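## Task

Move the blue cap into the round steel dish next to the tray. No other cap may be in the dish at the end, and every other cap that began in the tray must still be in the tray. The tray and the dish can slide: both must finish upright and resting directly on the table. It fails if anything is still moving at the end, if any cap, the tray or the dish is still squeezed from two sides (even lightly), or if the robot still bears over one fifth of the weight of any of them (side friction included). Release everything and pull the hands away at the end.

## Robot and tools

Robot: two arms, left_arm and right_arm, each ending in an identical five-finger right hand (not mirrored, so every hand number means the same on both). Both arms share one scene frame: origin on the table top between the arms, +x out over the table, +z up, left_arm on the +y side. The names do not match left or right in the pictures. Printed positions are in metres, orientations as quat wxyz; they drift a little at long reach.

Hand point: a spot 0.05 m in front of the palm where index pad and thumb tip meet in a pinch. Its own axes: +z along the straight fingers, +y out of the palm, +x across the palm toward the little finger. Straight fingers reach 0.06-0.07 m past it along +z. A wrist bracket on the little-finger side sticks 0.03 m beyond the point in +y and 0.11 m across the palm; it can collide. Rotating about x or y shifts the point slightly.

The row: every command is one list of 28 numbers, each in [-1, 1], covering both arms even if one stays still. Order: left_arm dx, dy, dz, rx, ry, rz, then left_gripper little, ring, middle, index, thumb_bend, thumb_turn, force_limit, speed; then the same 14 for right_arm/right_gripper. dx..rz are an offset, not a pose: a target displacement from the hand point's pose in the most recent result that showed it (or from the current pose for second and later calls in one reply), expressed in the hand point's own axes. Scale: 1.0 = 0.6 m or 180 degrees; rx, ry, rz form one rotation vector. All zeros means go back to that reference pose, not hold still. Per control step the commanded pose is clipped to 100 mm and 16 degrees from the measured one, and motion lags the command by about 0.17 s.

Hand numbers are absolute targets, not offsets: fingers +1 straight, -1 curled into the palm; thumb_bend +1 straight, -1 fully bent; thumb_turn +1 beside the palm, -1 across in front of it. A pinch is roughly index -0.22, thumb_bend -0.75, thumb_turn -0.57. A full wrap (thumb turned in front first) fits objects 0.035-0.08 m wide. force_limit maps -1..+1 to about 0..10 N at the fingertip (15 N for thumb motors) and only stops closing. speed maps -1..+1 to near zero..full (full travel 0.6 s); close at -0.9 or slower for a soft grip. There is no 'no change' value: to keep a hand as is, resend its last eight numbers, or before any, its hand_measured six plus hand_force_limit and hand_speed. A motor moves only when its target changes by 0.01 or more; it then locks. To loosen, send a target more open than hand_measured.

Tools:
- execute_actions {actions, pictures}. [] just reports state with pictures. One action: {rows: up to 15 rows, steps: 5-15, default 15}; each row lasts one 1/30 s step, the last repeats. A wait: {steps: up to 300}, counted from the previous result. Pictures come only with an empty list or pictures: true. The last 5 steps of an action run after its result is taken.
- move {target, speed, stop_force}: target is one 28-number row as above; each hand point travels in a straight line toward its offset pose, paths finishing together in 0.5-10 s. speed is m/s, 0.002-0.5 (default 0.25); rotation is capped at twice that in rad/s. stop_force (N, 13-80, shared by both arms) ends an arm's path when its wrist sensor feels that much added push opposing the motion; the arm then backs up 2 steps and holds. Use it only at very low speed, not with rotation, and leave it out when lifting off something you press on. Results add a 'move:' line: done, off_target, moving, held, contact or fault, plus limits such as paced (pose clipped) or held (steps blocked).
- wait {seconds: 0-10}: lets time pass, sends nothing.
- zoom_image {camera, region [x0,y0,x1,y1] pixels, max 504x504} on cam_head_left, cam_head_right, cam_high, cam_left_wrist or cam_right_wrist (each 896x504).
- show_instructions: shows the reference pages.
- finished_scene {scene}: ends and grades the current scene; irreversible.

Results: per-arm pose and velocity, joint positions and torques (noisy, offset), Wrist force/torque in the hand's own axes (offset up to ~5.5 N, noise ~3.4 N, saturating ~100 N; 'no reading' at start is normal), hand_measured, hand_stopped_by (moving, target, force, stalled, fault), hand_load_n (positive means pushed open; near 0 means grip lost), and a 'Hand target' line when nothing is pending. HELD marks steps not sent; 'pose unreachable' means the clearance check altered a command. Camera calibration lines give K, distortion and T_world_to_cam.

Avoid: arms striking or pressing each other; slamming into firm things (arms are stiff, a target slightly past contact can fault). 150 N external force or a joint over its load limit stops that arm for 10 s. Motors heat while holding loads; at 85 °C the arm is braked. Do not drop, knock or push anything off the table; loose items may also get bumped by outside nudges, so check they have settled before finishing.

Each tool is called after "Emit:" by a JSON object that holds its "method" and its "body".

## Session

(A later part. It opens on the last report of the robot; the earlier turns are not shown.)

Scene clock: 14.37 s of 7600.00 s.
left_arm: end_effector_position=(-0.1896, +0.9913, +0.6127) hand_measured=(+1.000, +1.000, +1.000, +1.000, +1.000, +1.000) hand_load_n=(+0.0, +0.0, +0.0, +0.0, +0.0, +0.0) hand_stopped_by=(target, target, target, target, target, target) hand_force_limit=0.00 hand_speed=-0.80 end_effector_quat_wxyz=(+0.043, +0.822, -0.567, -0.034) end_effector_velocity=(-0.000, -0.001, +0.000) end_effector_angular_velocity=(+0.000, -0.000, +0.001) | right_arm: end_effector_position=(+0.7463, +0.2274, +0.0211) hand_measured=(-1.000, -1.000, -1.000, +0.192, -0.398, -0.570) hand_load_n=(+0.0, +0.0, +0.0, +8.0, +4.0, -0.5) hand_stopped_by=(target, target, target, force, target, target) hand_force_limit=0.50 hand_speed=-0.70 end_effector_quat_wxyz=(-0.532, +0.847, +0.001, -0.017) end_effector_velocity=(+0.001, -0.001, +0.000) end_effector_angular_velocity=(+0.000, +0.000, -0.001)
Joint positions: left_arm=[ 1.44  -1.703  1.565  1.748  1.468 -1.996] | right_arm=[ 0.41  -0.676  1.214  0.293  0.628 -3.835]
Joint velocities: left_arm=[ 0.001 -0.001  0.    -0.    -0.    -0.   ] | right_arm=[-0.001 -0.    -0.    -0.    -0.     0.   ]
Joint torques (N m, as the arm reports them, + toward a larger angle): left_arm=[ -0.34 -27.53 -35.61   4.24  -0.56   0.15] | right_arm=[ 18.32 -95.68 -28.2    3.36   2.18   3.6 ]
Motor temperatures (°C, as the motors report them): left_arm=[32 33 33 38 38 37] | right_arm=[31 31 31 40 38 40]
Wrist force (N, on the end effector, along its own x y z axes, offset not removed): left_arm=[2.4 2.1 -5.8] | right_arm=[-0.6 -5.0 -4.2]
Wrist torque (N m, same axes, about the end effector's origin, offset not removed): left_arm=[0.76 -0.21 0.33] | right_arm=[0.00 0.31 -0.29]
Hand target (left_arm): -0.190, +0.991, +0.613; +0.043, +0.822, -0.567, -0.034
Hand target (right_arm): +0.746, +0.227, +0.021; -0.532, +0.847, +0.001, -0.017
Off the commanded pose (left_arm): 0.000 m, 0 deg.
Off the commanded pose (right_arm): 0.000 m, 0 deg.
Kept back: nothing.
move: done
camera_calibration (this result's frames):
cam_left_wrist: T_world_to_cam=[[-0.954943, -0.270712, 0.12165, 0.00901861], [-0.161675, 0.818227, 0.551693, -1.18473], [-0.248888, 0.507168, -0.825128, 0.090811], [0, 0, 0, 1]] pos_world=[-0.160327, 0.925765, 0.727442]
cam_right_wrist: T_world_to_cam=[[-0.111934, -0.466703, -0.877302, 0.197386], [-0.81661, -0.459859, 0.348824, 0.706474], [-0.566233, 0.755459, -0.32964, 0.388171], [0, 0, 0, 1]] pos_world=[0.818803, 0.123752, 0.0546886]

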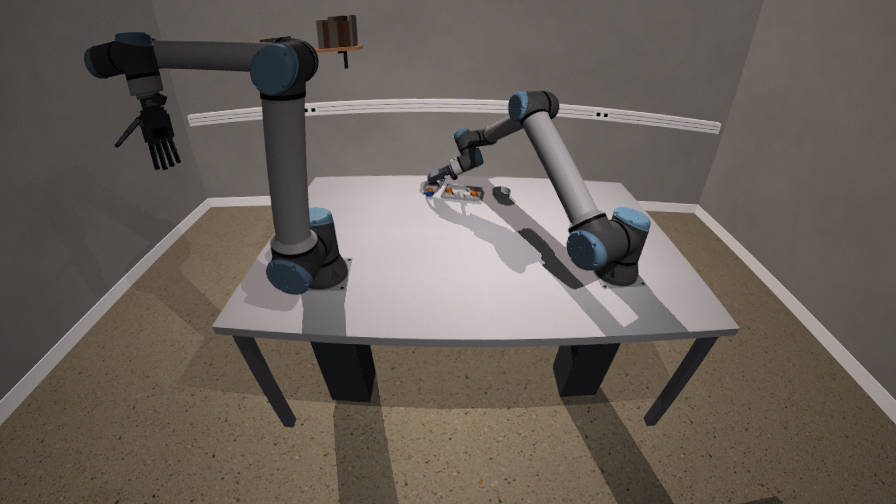

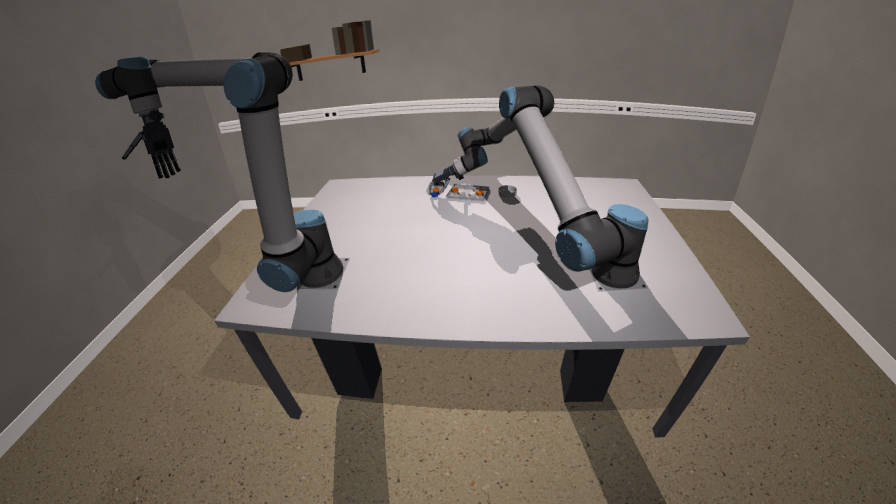

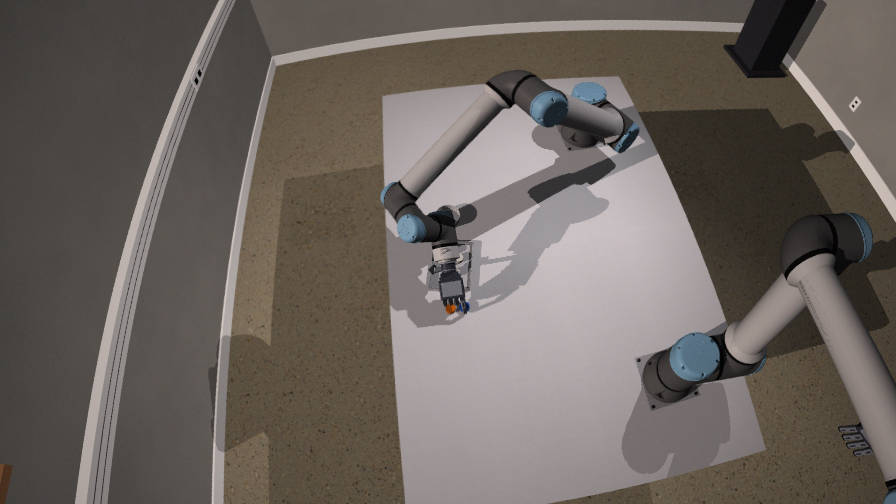

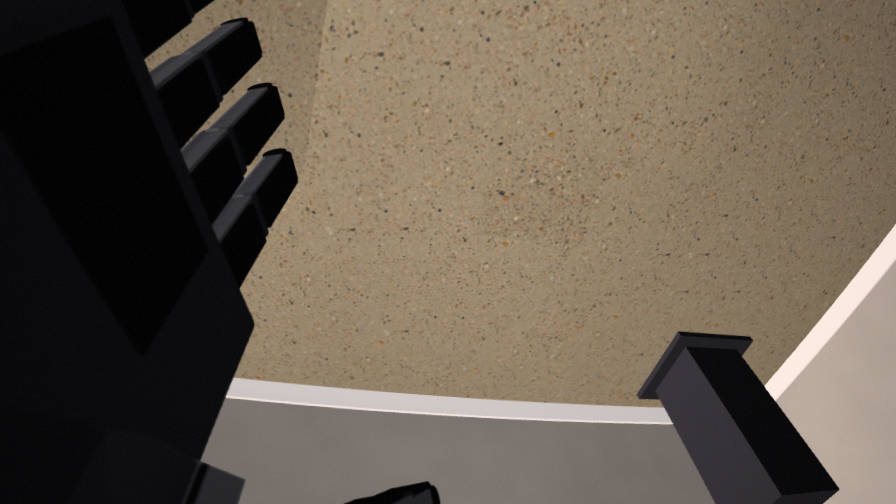

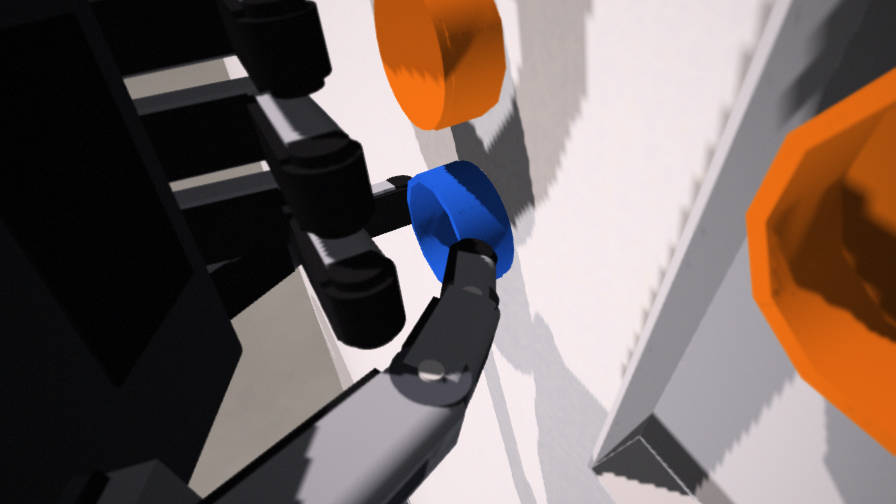

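Emit:
{"method": "move", "body": {"target": [0,0,0,0,0,0,1,1,1,1,1,1,0,-0.8, 0,-0.002,-0.001,0,0,0,-1,-1,-1,-0.4,-0.5,-0.57,0.6,-0.7]}}

Emit:
{"method": "move", "body": {"target": [0,0,0,0,0,0,1,1,1,1,1,1,0,-0.8, 0,-0.135,-0.065,0,0,0,-1,-1,-1,-0.4,-0.5,-0.57,0.6,-0.7], "speed": 0.12}}

Emit:
{"method": "move", "body": {"target": [0,0,0,0,0,0,1,1,1,1,1,1,0,-0.8, 0.017,0.292,-0.606,0,0,0,-1,-1,-1,-0.4,-0.5,-0.57,0.6,-0.7], "speed": 0.25}}

Scene clock: 15.40 s of 7600.00 s.
left_arm: end_effector_position=(-0.1896, +0.9913, +0.6127) hand_measured=(+1.000, +1.000, +1.000, +1.000, +1.000, +1.000) hand_load_n=(+0.0, +0.0, +0.0, +0.0, +0.0, +0.0) hand_stopped_by=(target, target, target, target, target, target) hand_force_limit=0.00 hand_speed=-0.80 end_effector_quat_wxyz=(+0.043, +0.822, -0.567, -0.034) end_effector_velocity=(-0.000, -0.000, +0.000) end_effector_angular_velocity=(+0.000, -0.000, -0.000) | right_arm: end_effector_position=(+0.7463, +0.2274, +0.0224) hand_measured=(-1.000, -1.000, -1.000, +0.184, -0.498, -0.570) hand_load_n=(+0.0, +0.0, +0.0, +6.0, +1.5, -0.5) hand_stopped_by=(target, target, target, force, target, target) hand_force_limit=0.60 hand_speed=-0.70 end_effector_quat_wxyz=(-0.532, +0.847, +0.001, -0.017) end_effector_velocity=(-0.000, +0.000, +0.000) end_effector_angular_velocity=(+0.000, +0.000, +0.001)
Joint positions: left_arm=[ 1.44  -1.703  1.565  1.748  1.468 -1.996] | right_arm=[ 0.41  -0.677  1.214  0.294  0.628 -3.835]
Joint velocities: left_arm=[ 0. -0. -0. -0.  0.  0.] | right_arm=[ 0.    -0.    -0.     0.001 -0.     0.   ]
Joint torques (N m, as the arm reports them, + toward a larger angle): left_arm=[ -1.02 -28.53 -36.12   4.03  -0.75  -0.02] | right_arm=[   9.29 -103.4   -37.37    4.72    0.9     1.45]
Motor temperatures (°C, as the motors report them): left_arm=[32 33 33 38 38 37] | right_arm=[31 31 31 40 38 40]
Wrist force (N, on the end effector, along its own x y z axes, offset not removed): left_arm=[0.3 2.9 3.6] | right_arm=[-1.4 -5.3 0.2]
Wrist torque (N m, same axes, about the end effector's origin, offset not removed): left_arm=[0.47 -0.17 0.17] | right_arm=[-0.39 0.42 -0.43]
Hand target (left_arm): -0.190, +0.991, +0.613; +0.043, +0.822, -0.567, -0.034
Hand target (right_arm): +0.746, +0.227, +0.022; -0.532, +0.847, +0.001, -0.017
Off the commanded pose (left_arm): 0.000 m, 0 deg.
Off the commanded pose (right_arm): 0.000 m, 0 deg.
Kept back: nothing.
move: done
camera_calibration (this result's frames):
cam_left_wrist: T_world_to_cam=[[-0.954943, -0.270712, 0.12165, 0.00901859], [-0.161675, 0.818227, 0.551693, -1.18473], [-0.248887, 0.507168, -0.825128, 0.0908111], [0, 0, 0, 1]] pos_world=[-0.160327, 0.925765, 0.727442]
cam_right_wrist: T_world_to_cam=[[-0.111968, -0.466721, -0.877288, 0.198571], [-0.816596, -0.459852, 0.348866, 0.70601], [-0.566246, 0.755452, -0.329634, 0.388616], [0, 0, 0, 1]] pos_world=[0.818811, 0.123756, 0.0560022]

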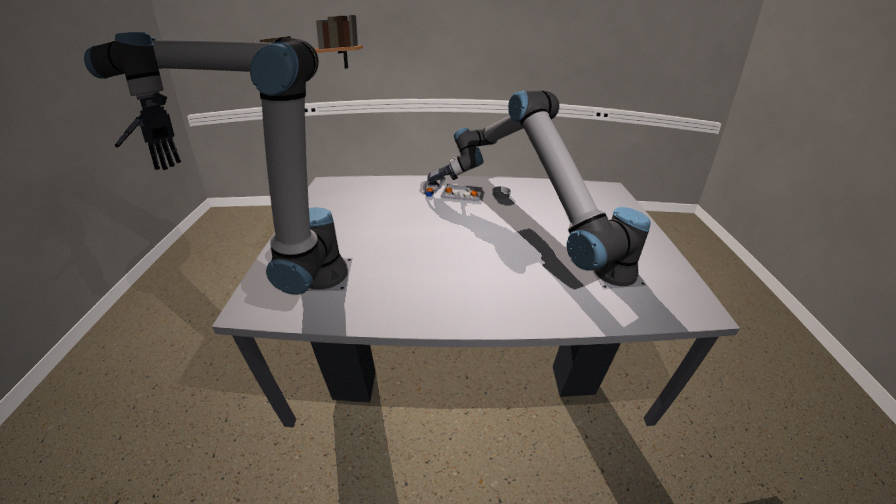

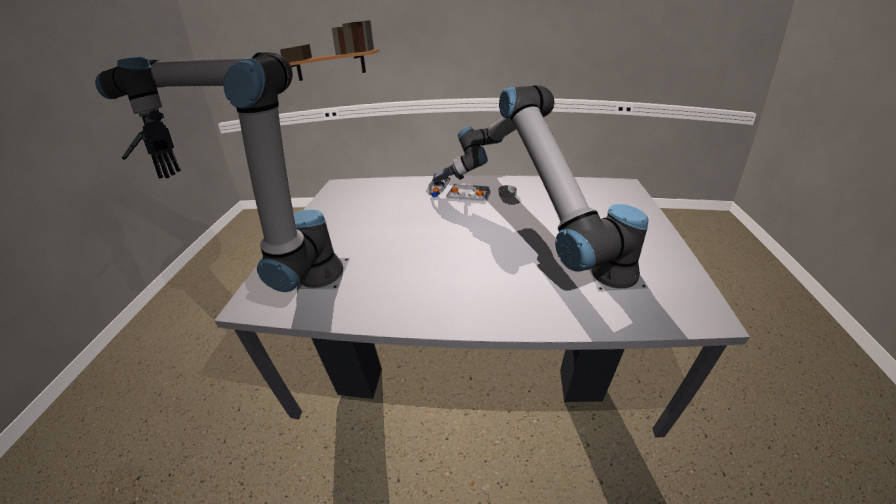

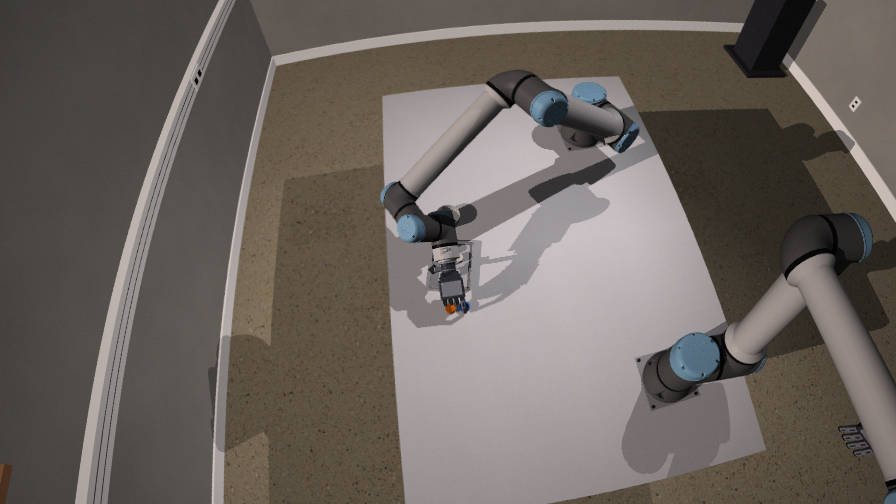

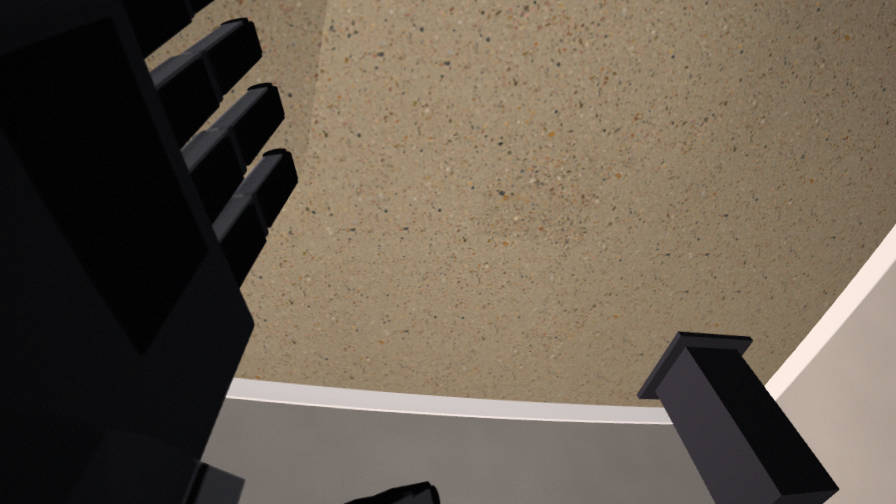

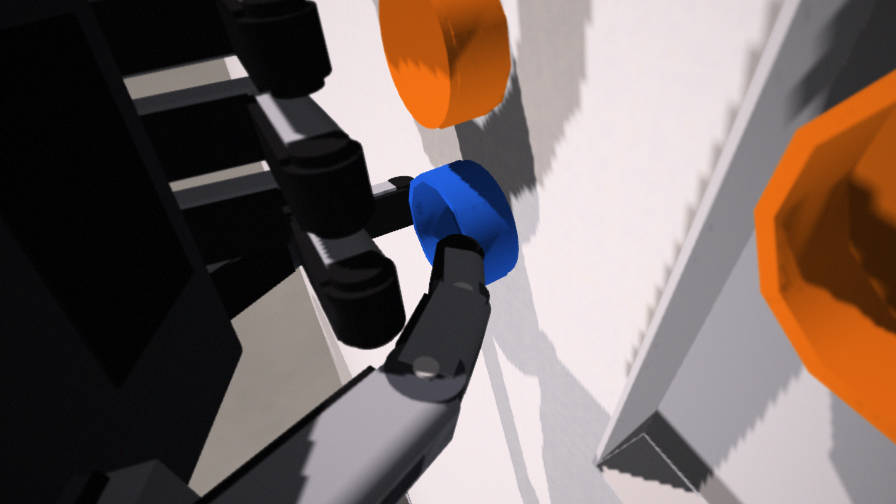

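Scene clock: 16.57 s of 7600.00 s.
left_arm: end_effector_position=(-0.1896, +0.9913, +0.6127) hand_measured=(+1.000, +1.000, +1.000, +1.000, +1.000, +1.000) hand_load_n=(+0.0, +0.0, +0.0, +0.0, +0.0, +0.0) hand_stopped_by=(target, target, target, target, target, target) hand_force_limit=0.00 hand_speed=-0.80 end_effector_quat_wxyz=(+0.043, +0.822, -0.567, -0.034) end_effector_velocity=(-0.000, -0.001, +0.000) end_effector_angular_velocity=(+0.001, +0.000, +0.001) | right_arm: end_effector_position=(+0.7489, +0.2275, +0.1121) hand_measured=(-1.000, -1.000, -1.000, +0.182, -0.498, -0.570) hand_load_n=(+0.0, +0.0, +0.0, +0.0, +0.0, +0.0) hand_stopped_by=(target, target, target, force, target, target) hand_force_limit=0.60 hand_speed=-0.70 end_effector_quat_wxyz=(-0.532, +0.847, +0.001, -0.017) end_effector_velocity=(+0.000, +0.000, +0.002) end_effector_angular_velocity=(+0.000, +0.000, +0.000)
Joint positions: left_arm=[ 1.44  -1.703  1.565  1.748  1.468 -1.996] | right_arm=[ 0.409 -0.747  1.17   0.409  0.627 -3.837]
Joint velocities: left_arm=[ 0.001 -0.001  0.    -0.    -0.    -0.   ] | right_arm=[ 0.    -0.001 -0.002  0.003 -0.     0.   ]
Joint torques (N m, as the arm reports them, + toward a larger angle): left_arm=[  1.6  -26.75 -35.49   4.19  -1.02   0.42] | right_arm=[ -20.93 -106.2   -42.31    4.09   -4.07   -4.08]
Motor temperatures (°C, as the motors report them): left_arm=[32 33 33 38 38 37] | right_arm=[31 31 31 40 38 40]
Wrist force (N, on the end effector, along its own x y z axes, offset not removed): left_arm=[-2.1 -7.5 -0.1] | right_arm=[-1.8 -1.3 0.0]
Wrist torque (N m, same axes, about the end effector's origin, offset not removed): left_arm=[-0.93 0.26 -0.26] | right_arm=[-0.29 0.55 -0.45]
Hand target (left_arm): -0.190, +0.991, +0.613; +0.043, +0.822, -0.567, -0.034
Hand target (right_arm): +0.749, +0.227, +0.112; -0.532, +0.847, +0.001, -0.017
Off the commanded pose (left_arm): 0.000 m, 0 deg.
Off the commanded pose (right_arm): 0.000 m, 0 deg.
Kept back: nothing.
move: done
camera_calibration (this result's frames):
cam_left_wrist: T_world_to_cam=[[-0.954943, -0.270712, 0.12165, 0.00901861], [-0.161675, 0.818227, 0.551693, -1.18473], [-0.248888, 0.507168, -0.825128, 0.0908111], [0, 0, 0, 1]] pos_world=[-0.160327, 0.925765, 0.727442]
cam_right_wrist: T_world_to_cam=[[-0.111986, -0.466718, -0.877287, 0.277589], [-0.816596, -0.459844, 0.348877, 0.676853], [-0.566243, 0.755458, -0.329624, 0.419563], [0, 0, 0, 1]] pos_world=[0.821376, 0.12384, 0.145685]

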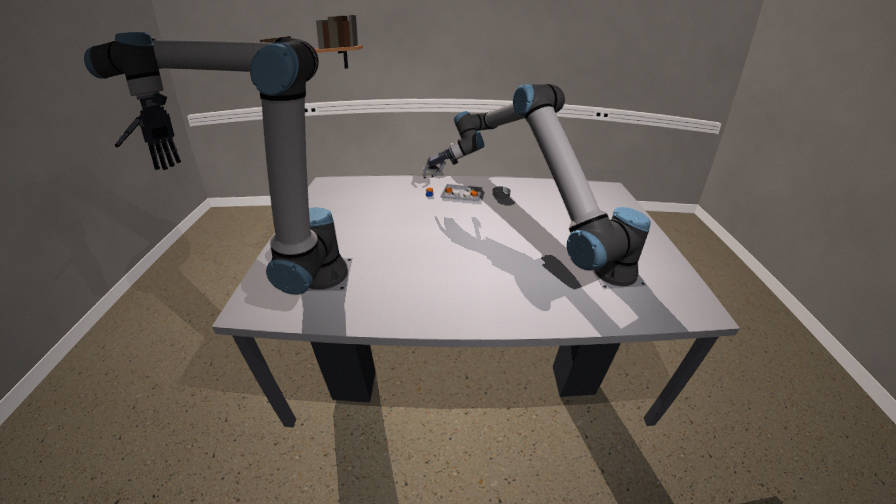

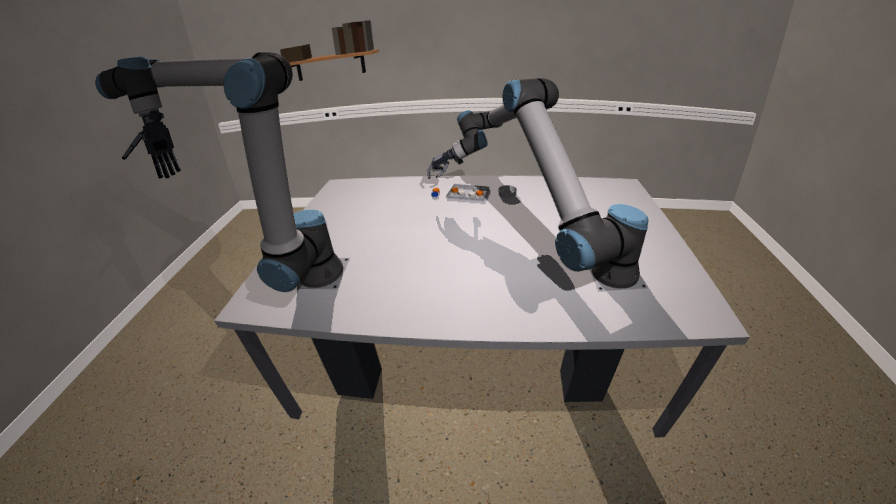

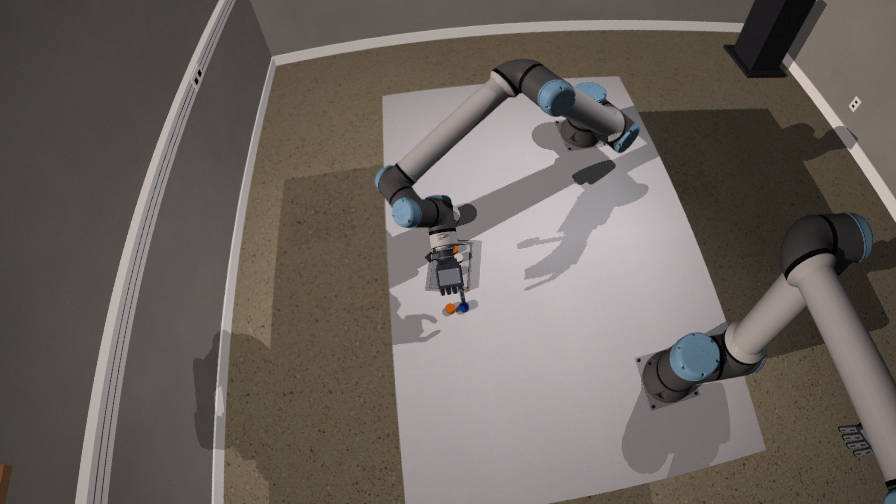

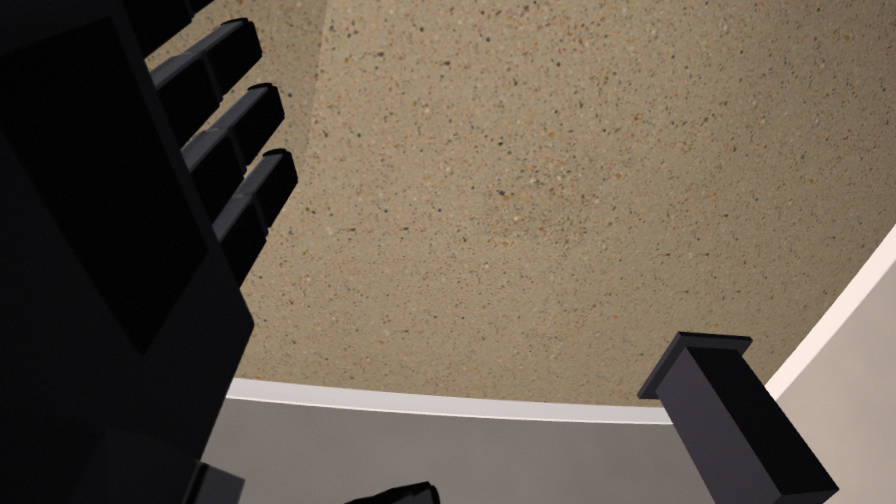

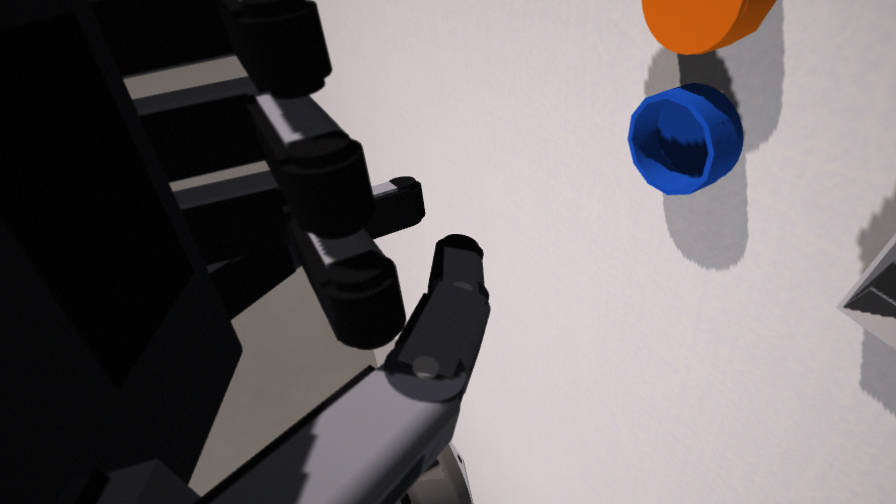

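Scene clock: 18.73 s of 7600.00 s.
left_arm: end_effector_position=(-0.1896, +0.9913, +0.6127) hand_measured=(+1.000, +1.000, +1.000, +1.000, +1.000, +1.000) hand_load_n=(+0.0, +0.0, +0.0, +0.0, +0.0, +0.0) hand_stopped_by=(target, target, target, target, target, target) hand_force_limit=0.00 hand_speed=-0.80 end_effector_quat_wxyz=(+0.043, +0.822, -0.567, -0.034) end_effector_velocity=(-0.000, -0.000, -0.000) end_effector_angular_velocity=(-0.000, +0.000, +0.000) | right_arm: end_effector_position=(+0.7673, -0.1757, +0.1117) hand_measured=(-1.000, -1.000, -1.000, +0.182, -0.498, -0.570) hand_load_n=(+0.0, +0.0, +0.0, +0.0, +0.0, +0.0) hand_stopped_by=(target, target, target, force, target, target) hand_force_limit=0.60 hand_speed=-0.70 end_effector_quat_wxyz=(-0.532, +0.847, +0.001, -0.018) end_effector_velocity=(-0.000, -0.001, -0.000) end_effector_angular_velocity=(-0.000, +0.001, +0.003)
Joint positions: left_arm=[ 1.44  -1.703  1.565  1.748  1.468 -1.996] | right_arm=[-0.093 -0.856  1.571  0.956  0.451 -4.792]
Joint velocities: left_arm=[ 0.001 -0.     0.     0.    -0.     0.   ] | right_arm=[-0.002  0.002  0.     0.01   0.001 -0.012]
Joint torques (N m, as the arm reports them, + toward a larger angle): left_arm=[  2.6  -27.42 -35.64   4.16  -1.27   0.31] | right_arm=[-25.79 -60.38 -20.28   6.     1.51  -4.3 ]
Motor temperatures (°C, as the motors report them): left_arm=[32 33 33 38 38 37] | right_arm=[31 31 31 40 38 40]
Wrist force (N, on the end effector, along its own x y z axes, offset not removed): left_arm=[0.7 -1.4 -6.0] | right_arm=[-1.5 -0.3 -0.6]
Wrist torque (N m, same axes, about the end effector's origin, offset not removed): left_arm=[0.37 0.10 0.29] | right_arm=[-0.05 0.44 -0.30]
Hand target (left_arm): -0.190, +0.991, +0.613; +0.043, +0.822, -0.567, -0.034
Hand target (right_arm): +0.767, -0.176, +0.112; -0.532, +0.847, +0.001, -0.018
Off the commanded pose (left_arm): 0.000 m, 0 deg.
Off the commanded pose (right_arm): 0.000 m, 0 deg.
Kept back: nothing.
move: done
camera_calibration (this result's frames):
cam_left_wrist: T_world_to_cam=[[-0.954943, -0.270712, 0.12165, 0.00901865], [-0.161675, 0.818227, 0.551693, -1.18473], [-0.248887, 0.507168, -0.825128, 0.0908112], [0, 0, 0, 1]] pos_world=[-0.160327, 0.925765, 0.727442]
cam_right_wrist: T_world_to_cam=[[-0.112016, -0.467065, -0.877099, 0.0910584], [-0.816367, -0.459995, 0.349212, 0.506364], [-0.566566, 0.755153, -0.32977, 0.73468], [0, 0, 0, 1]] pos_world=[0.839823, -0.27934, 0.145314]

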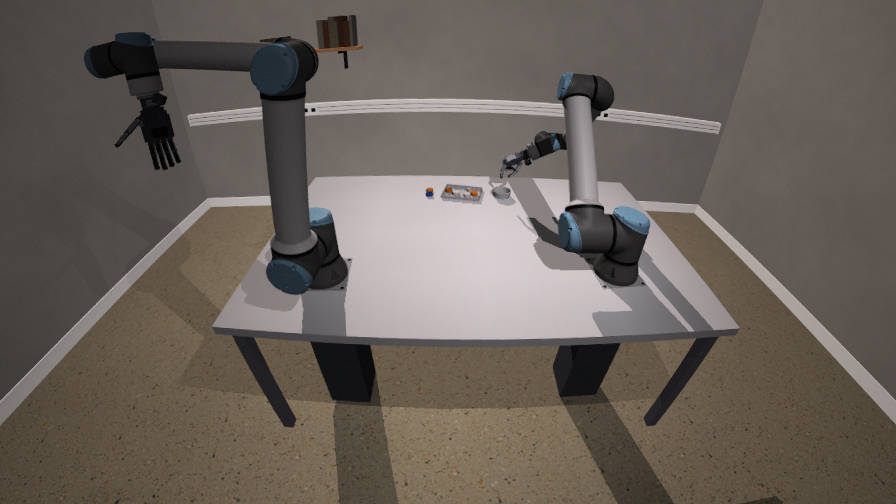

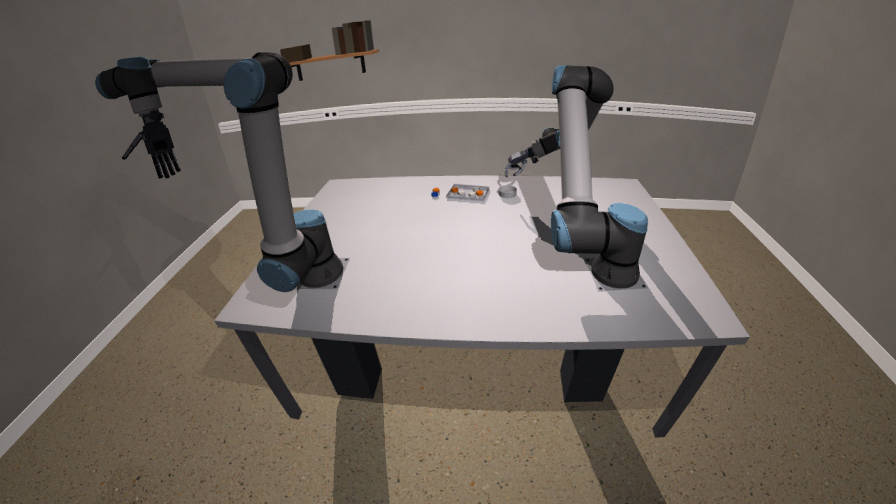

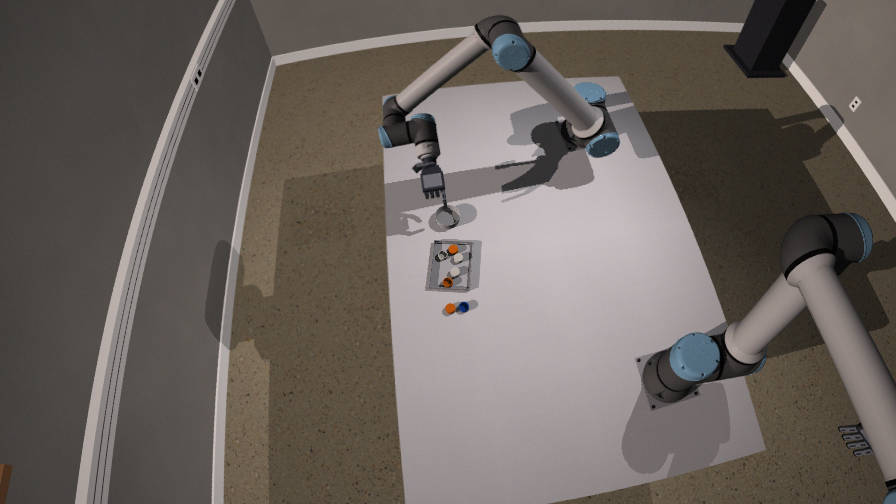

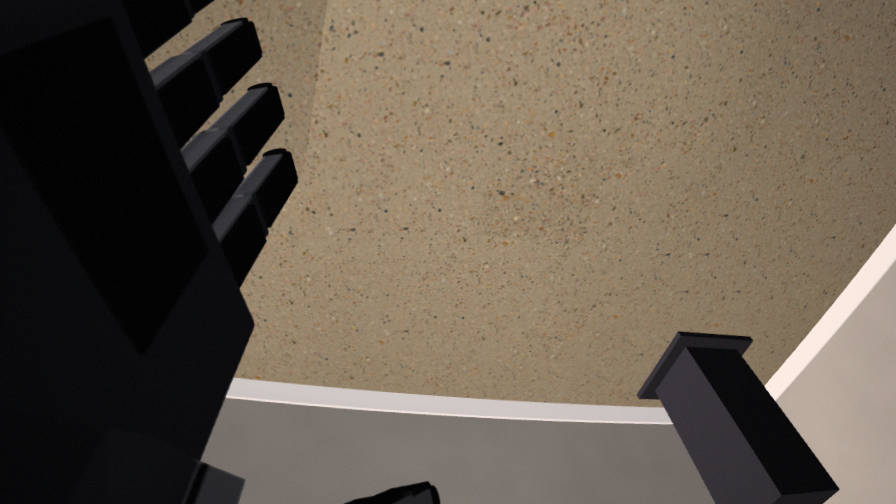

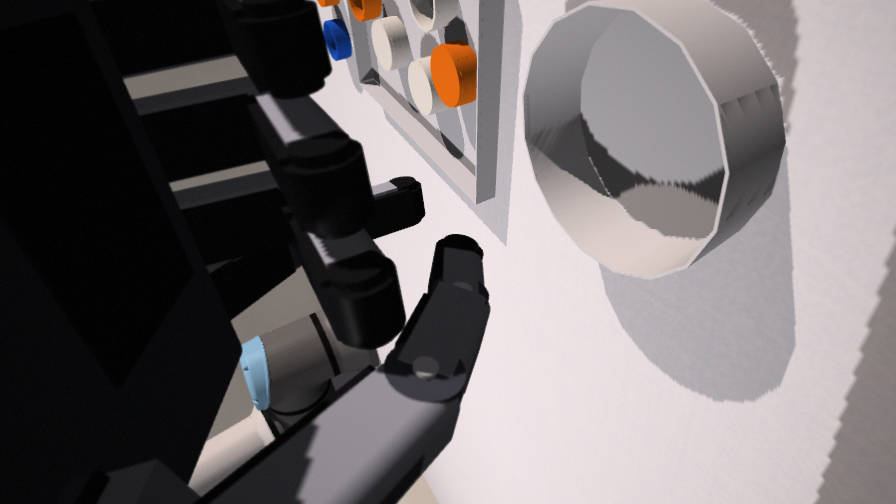

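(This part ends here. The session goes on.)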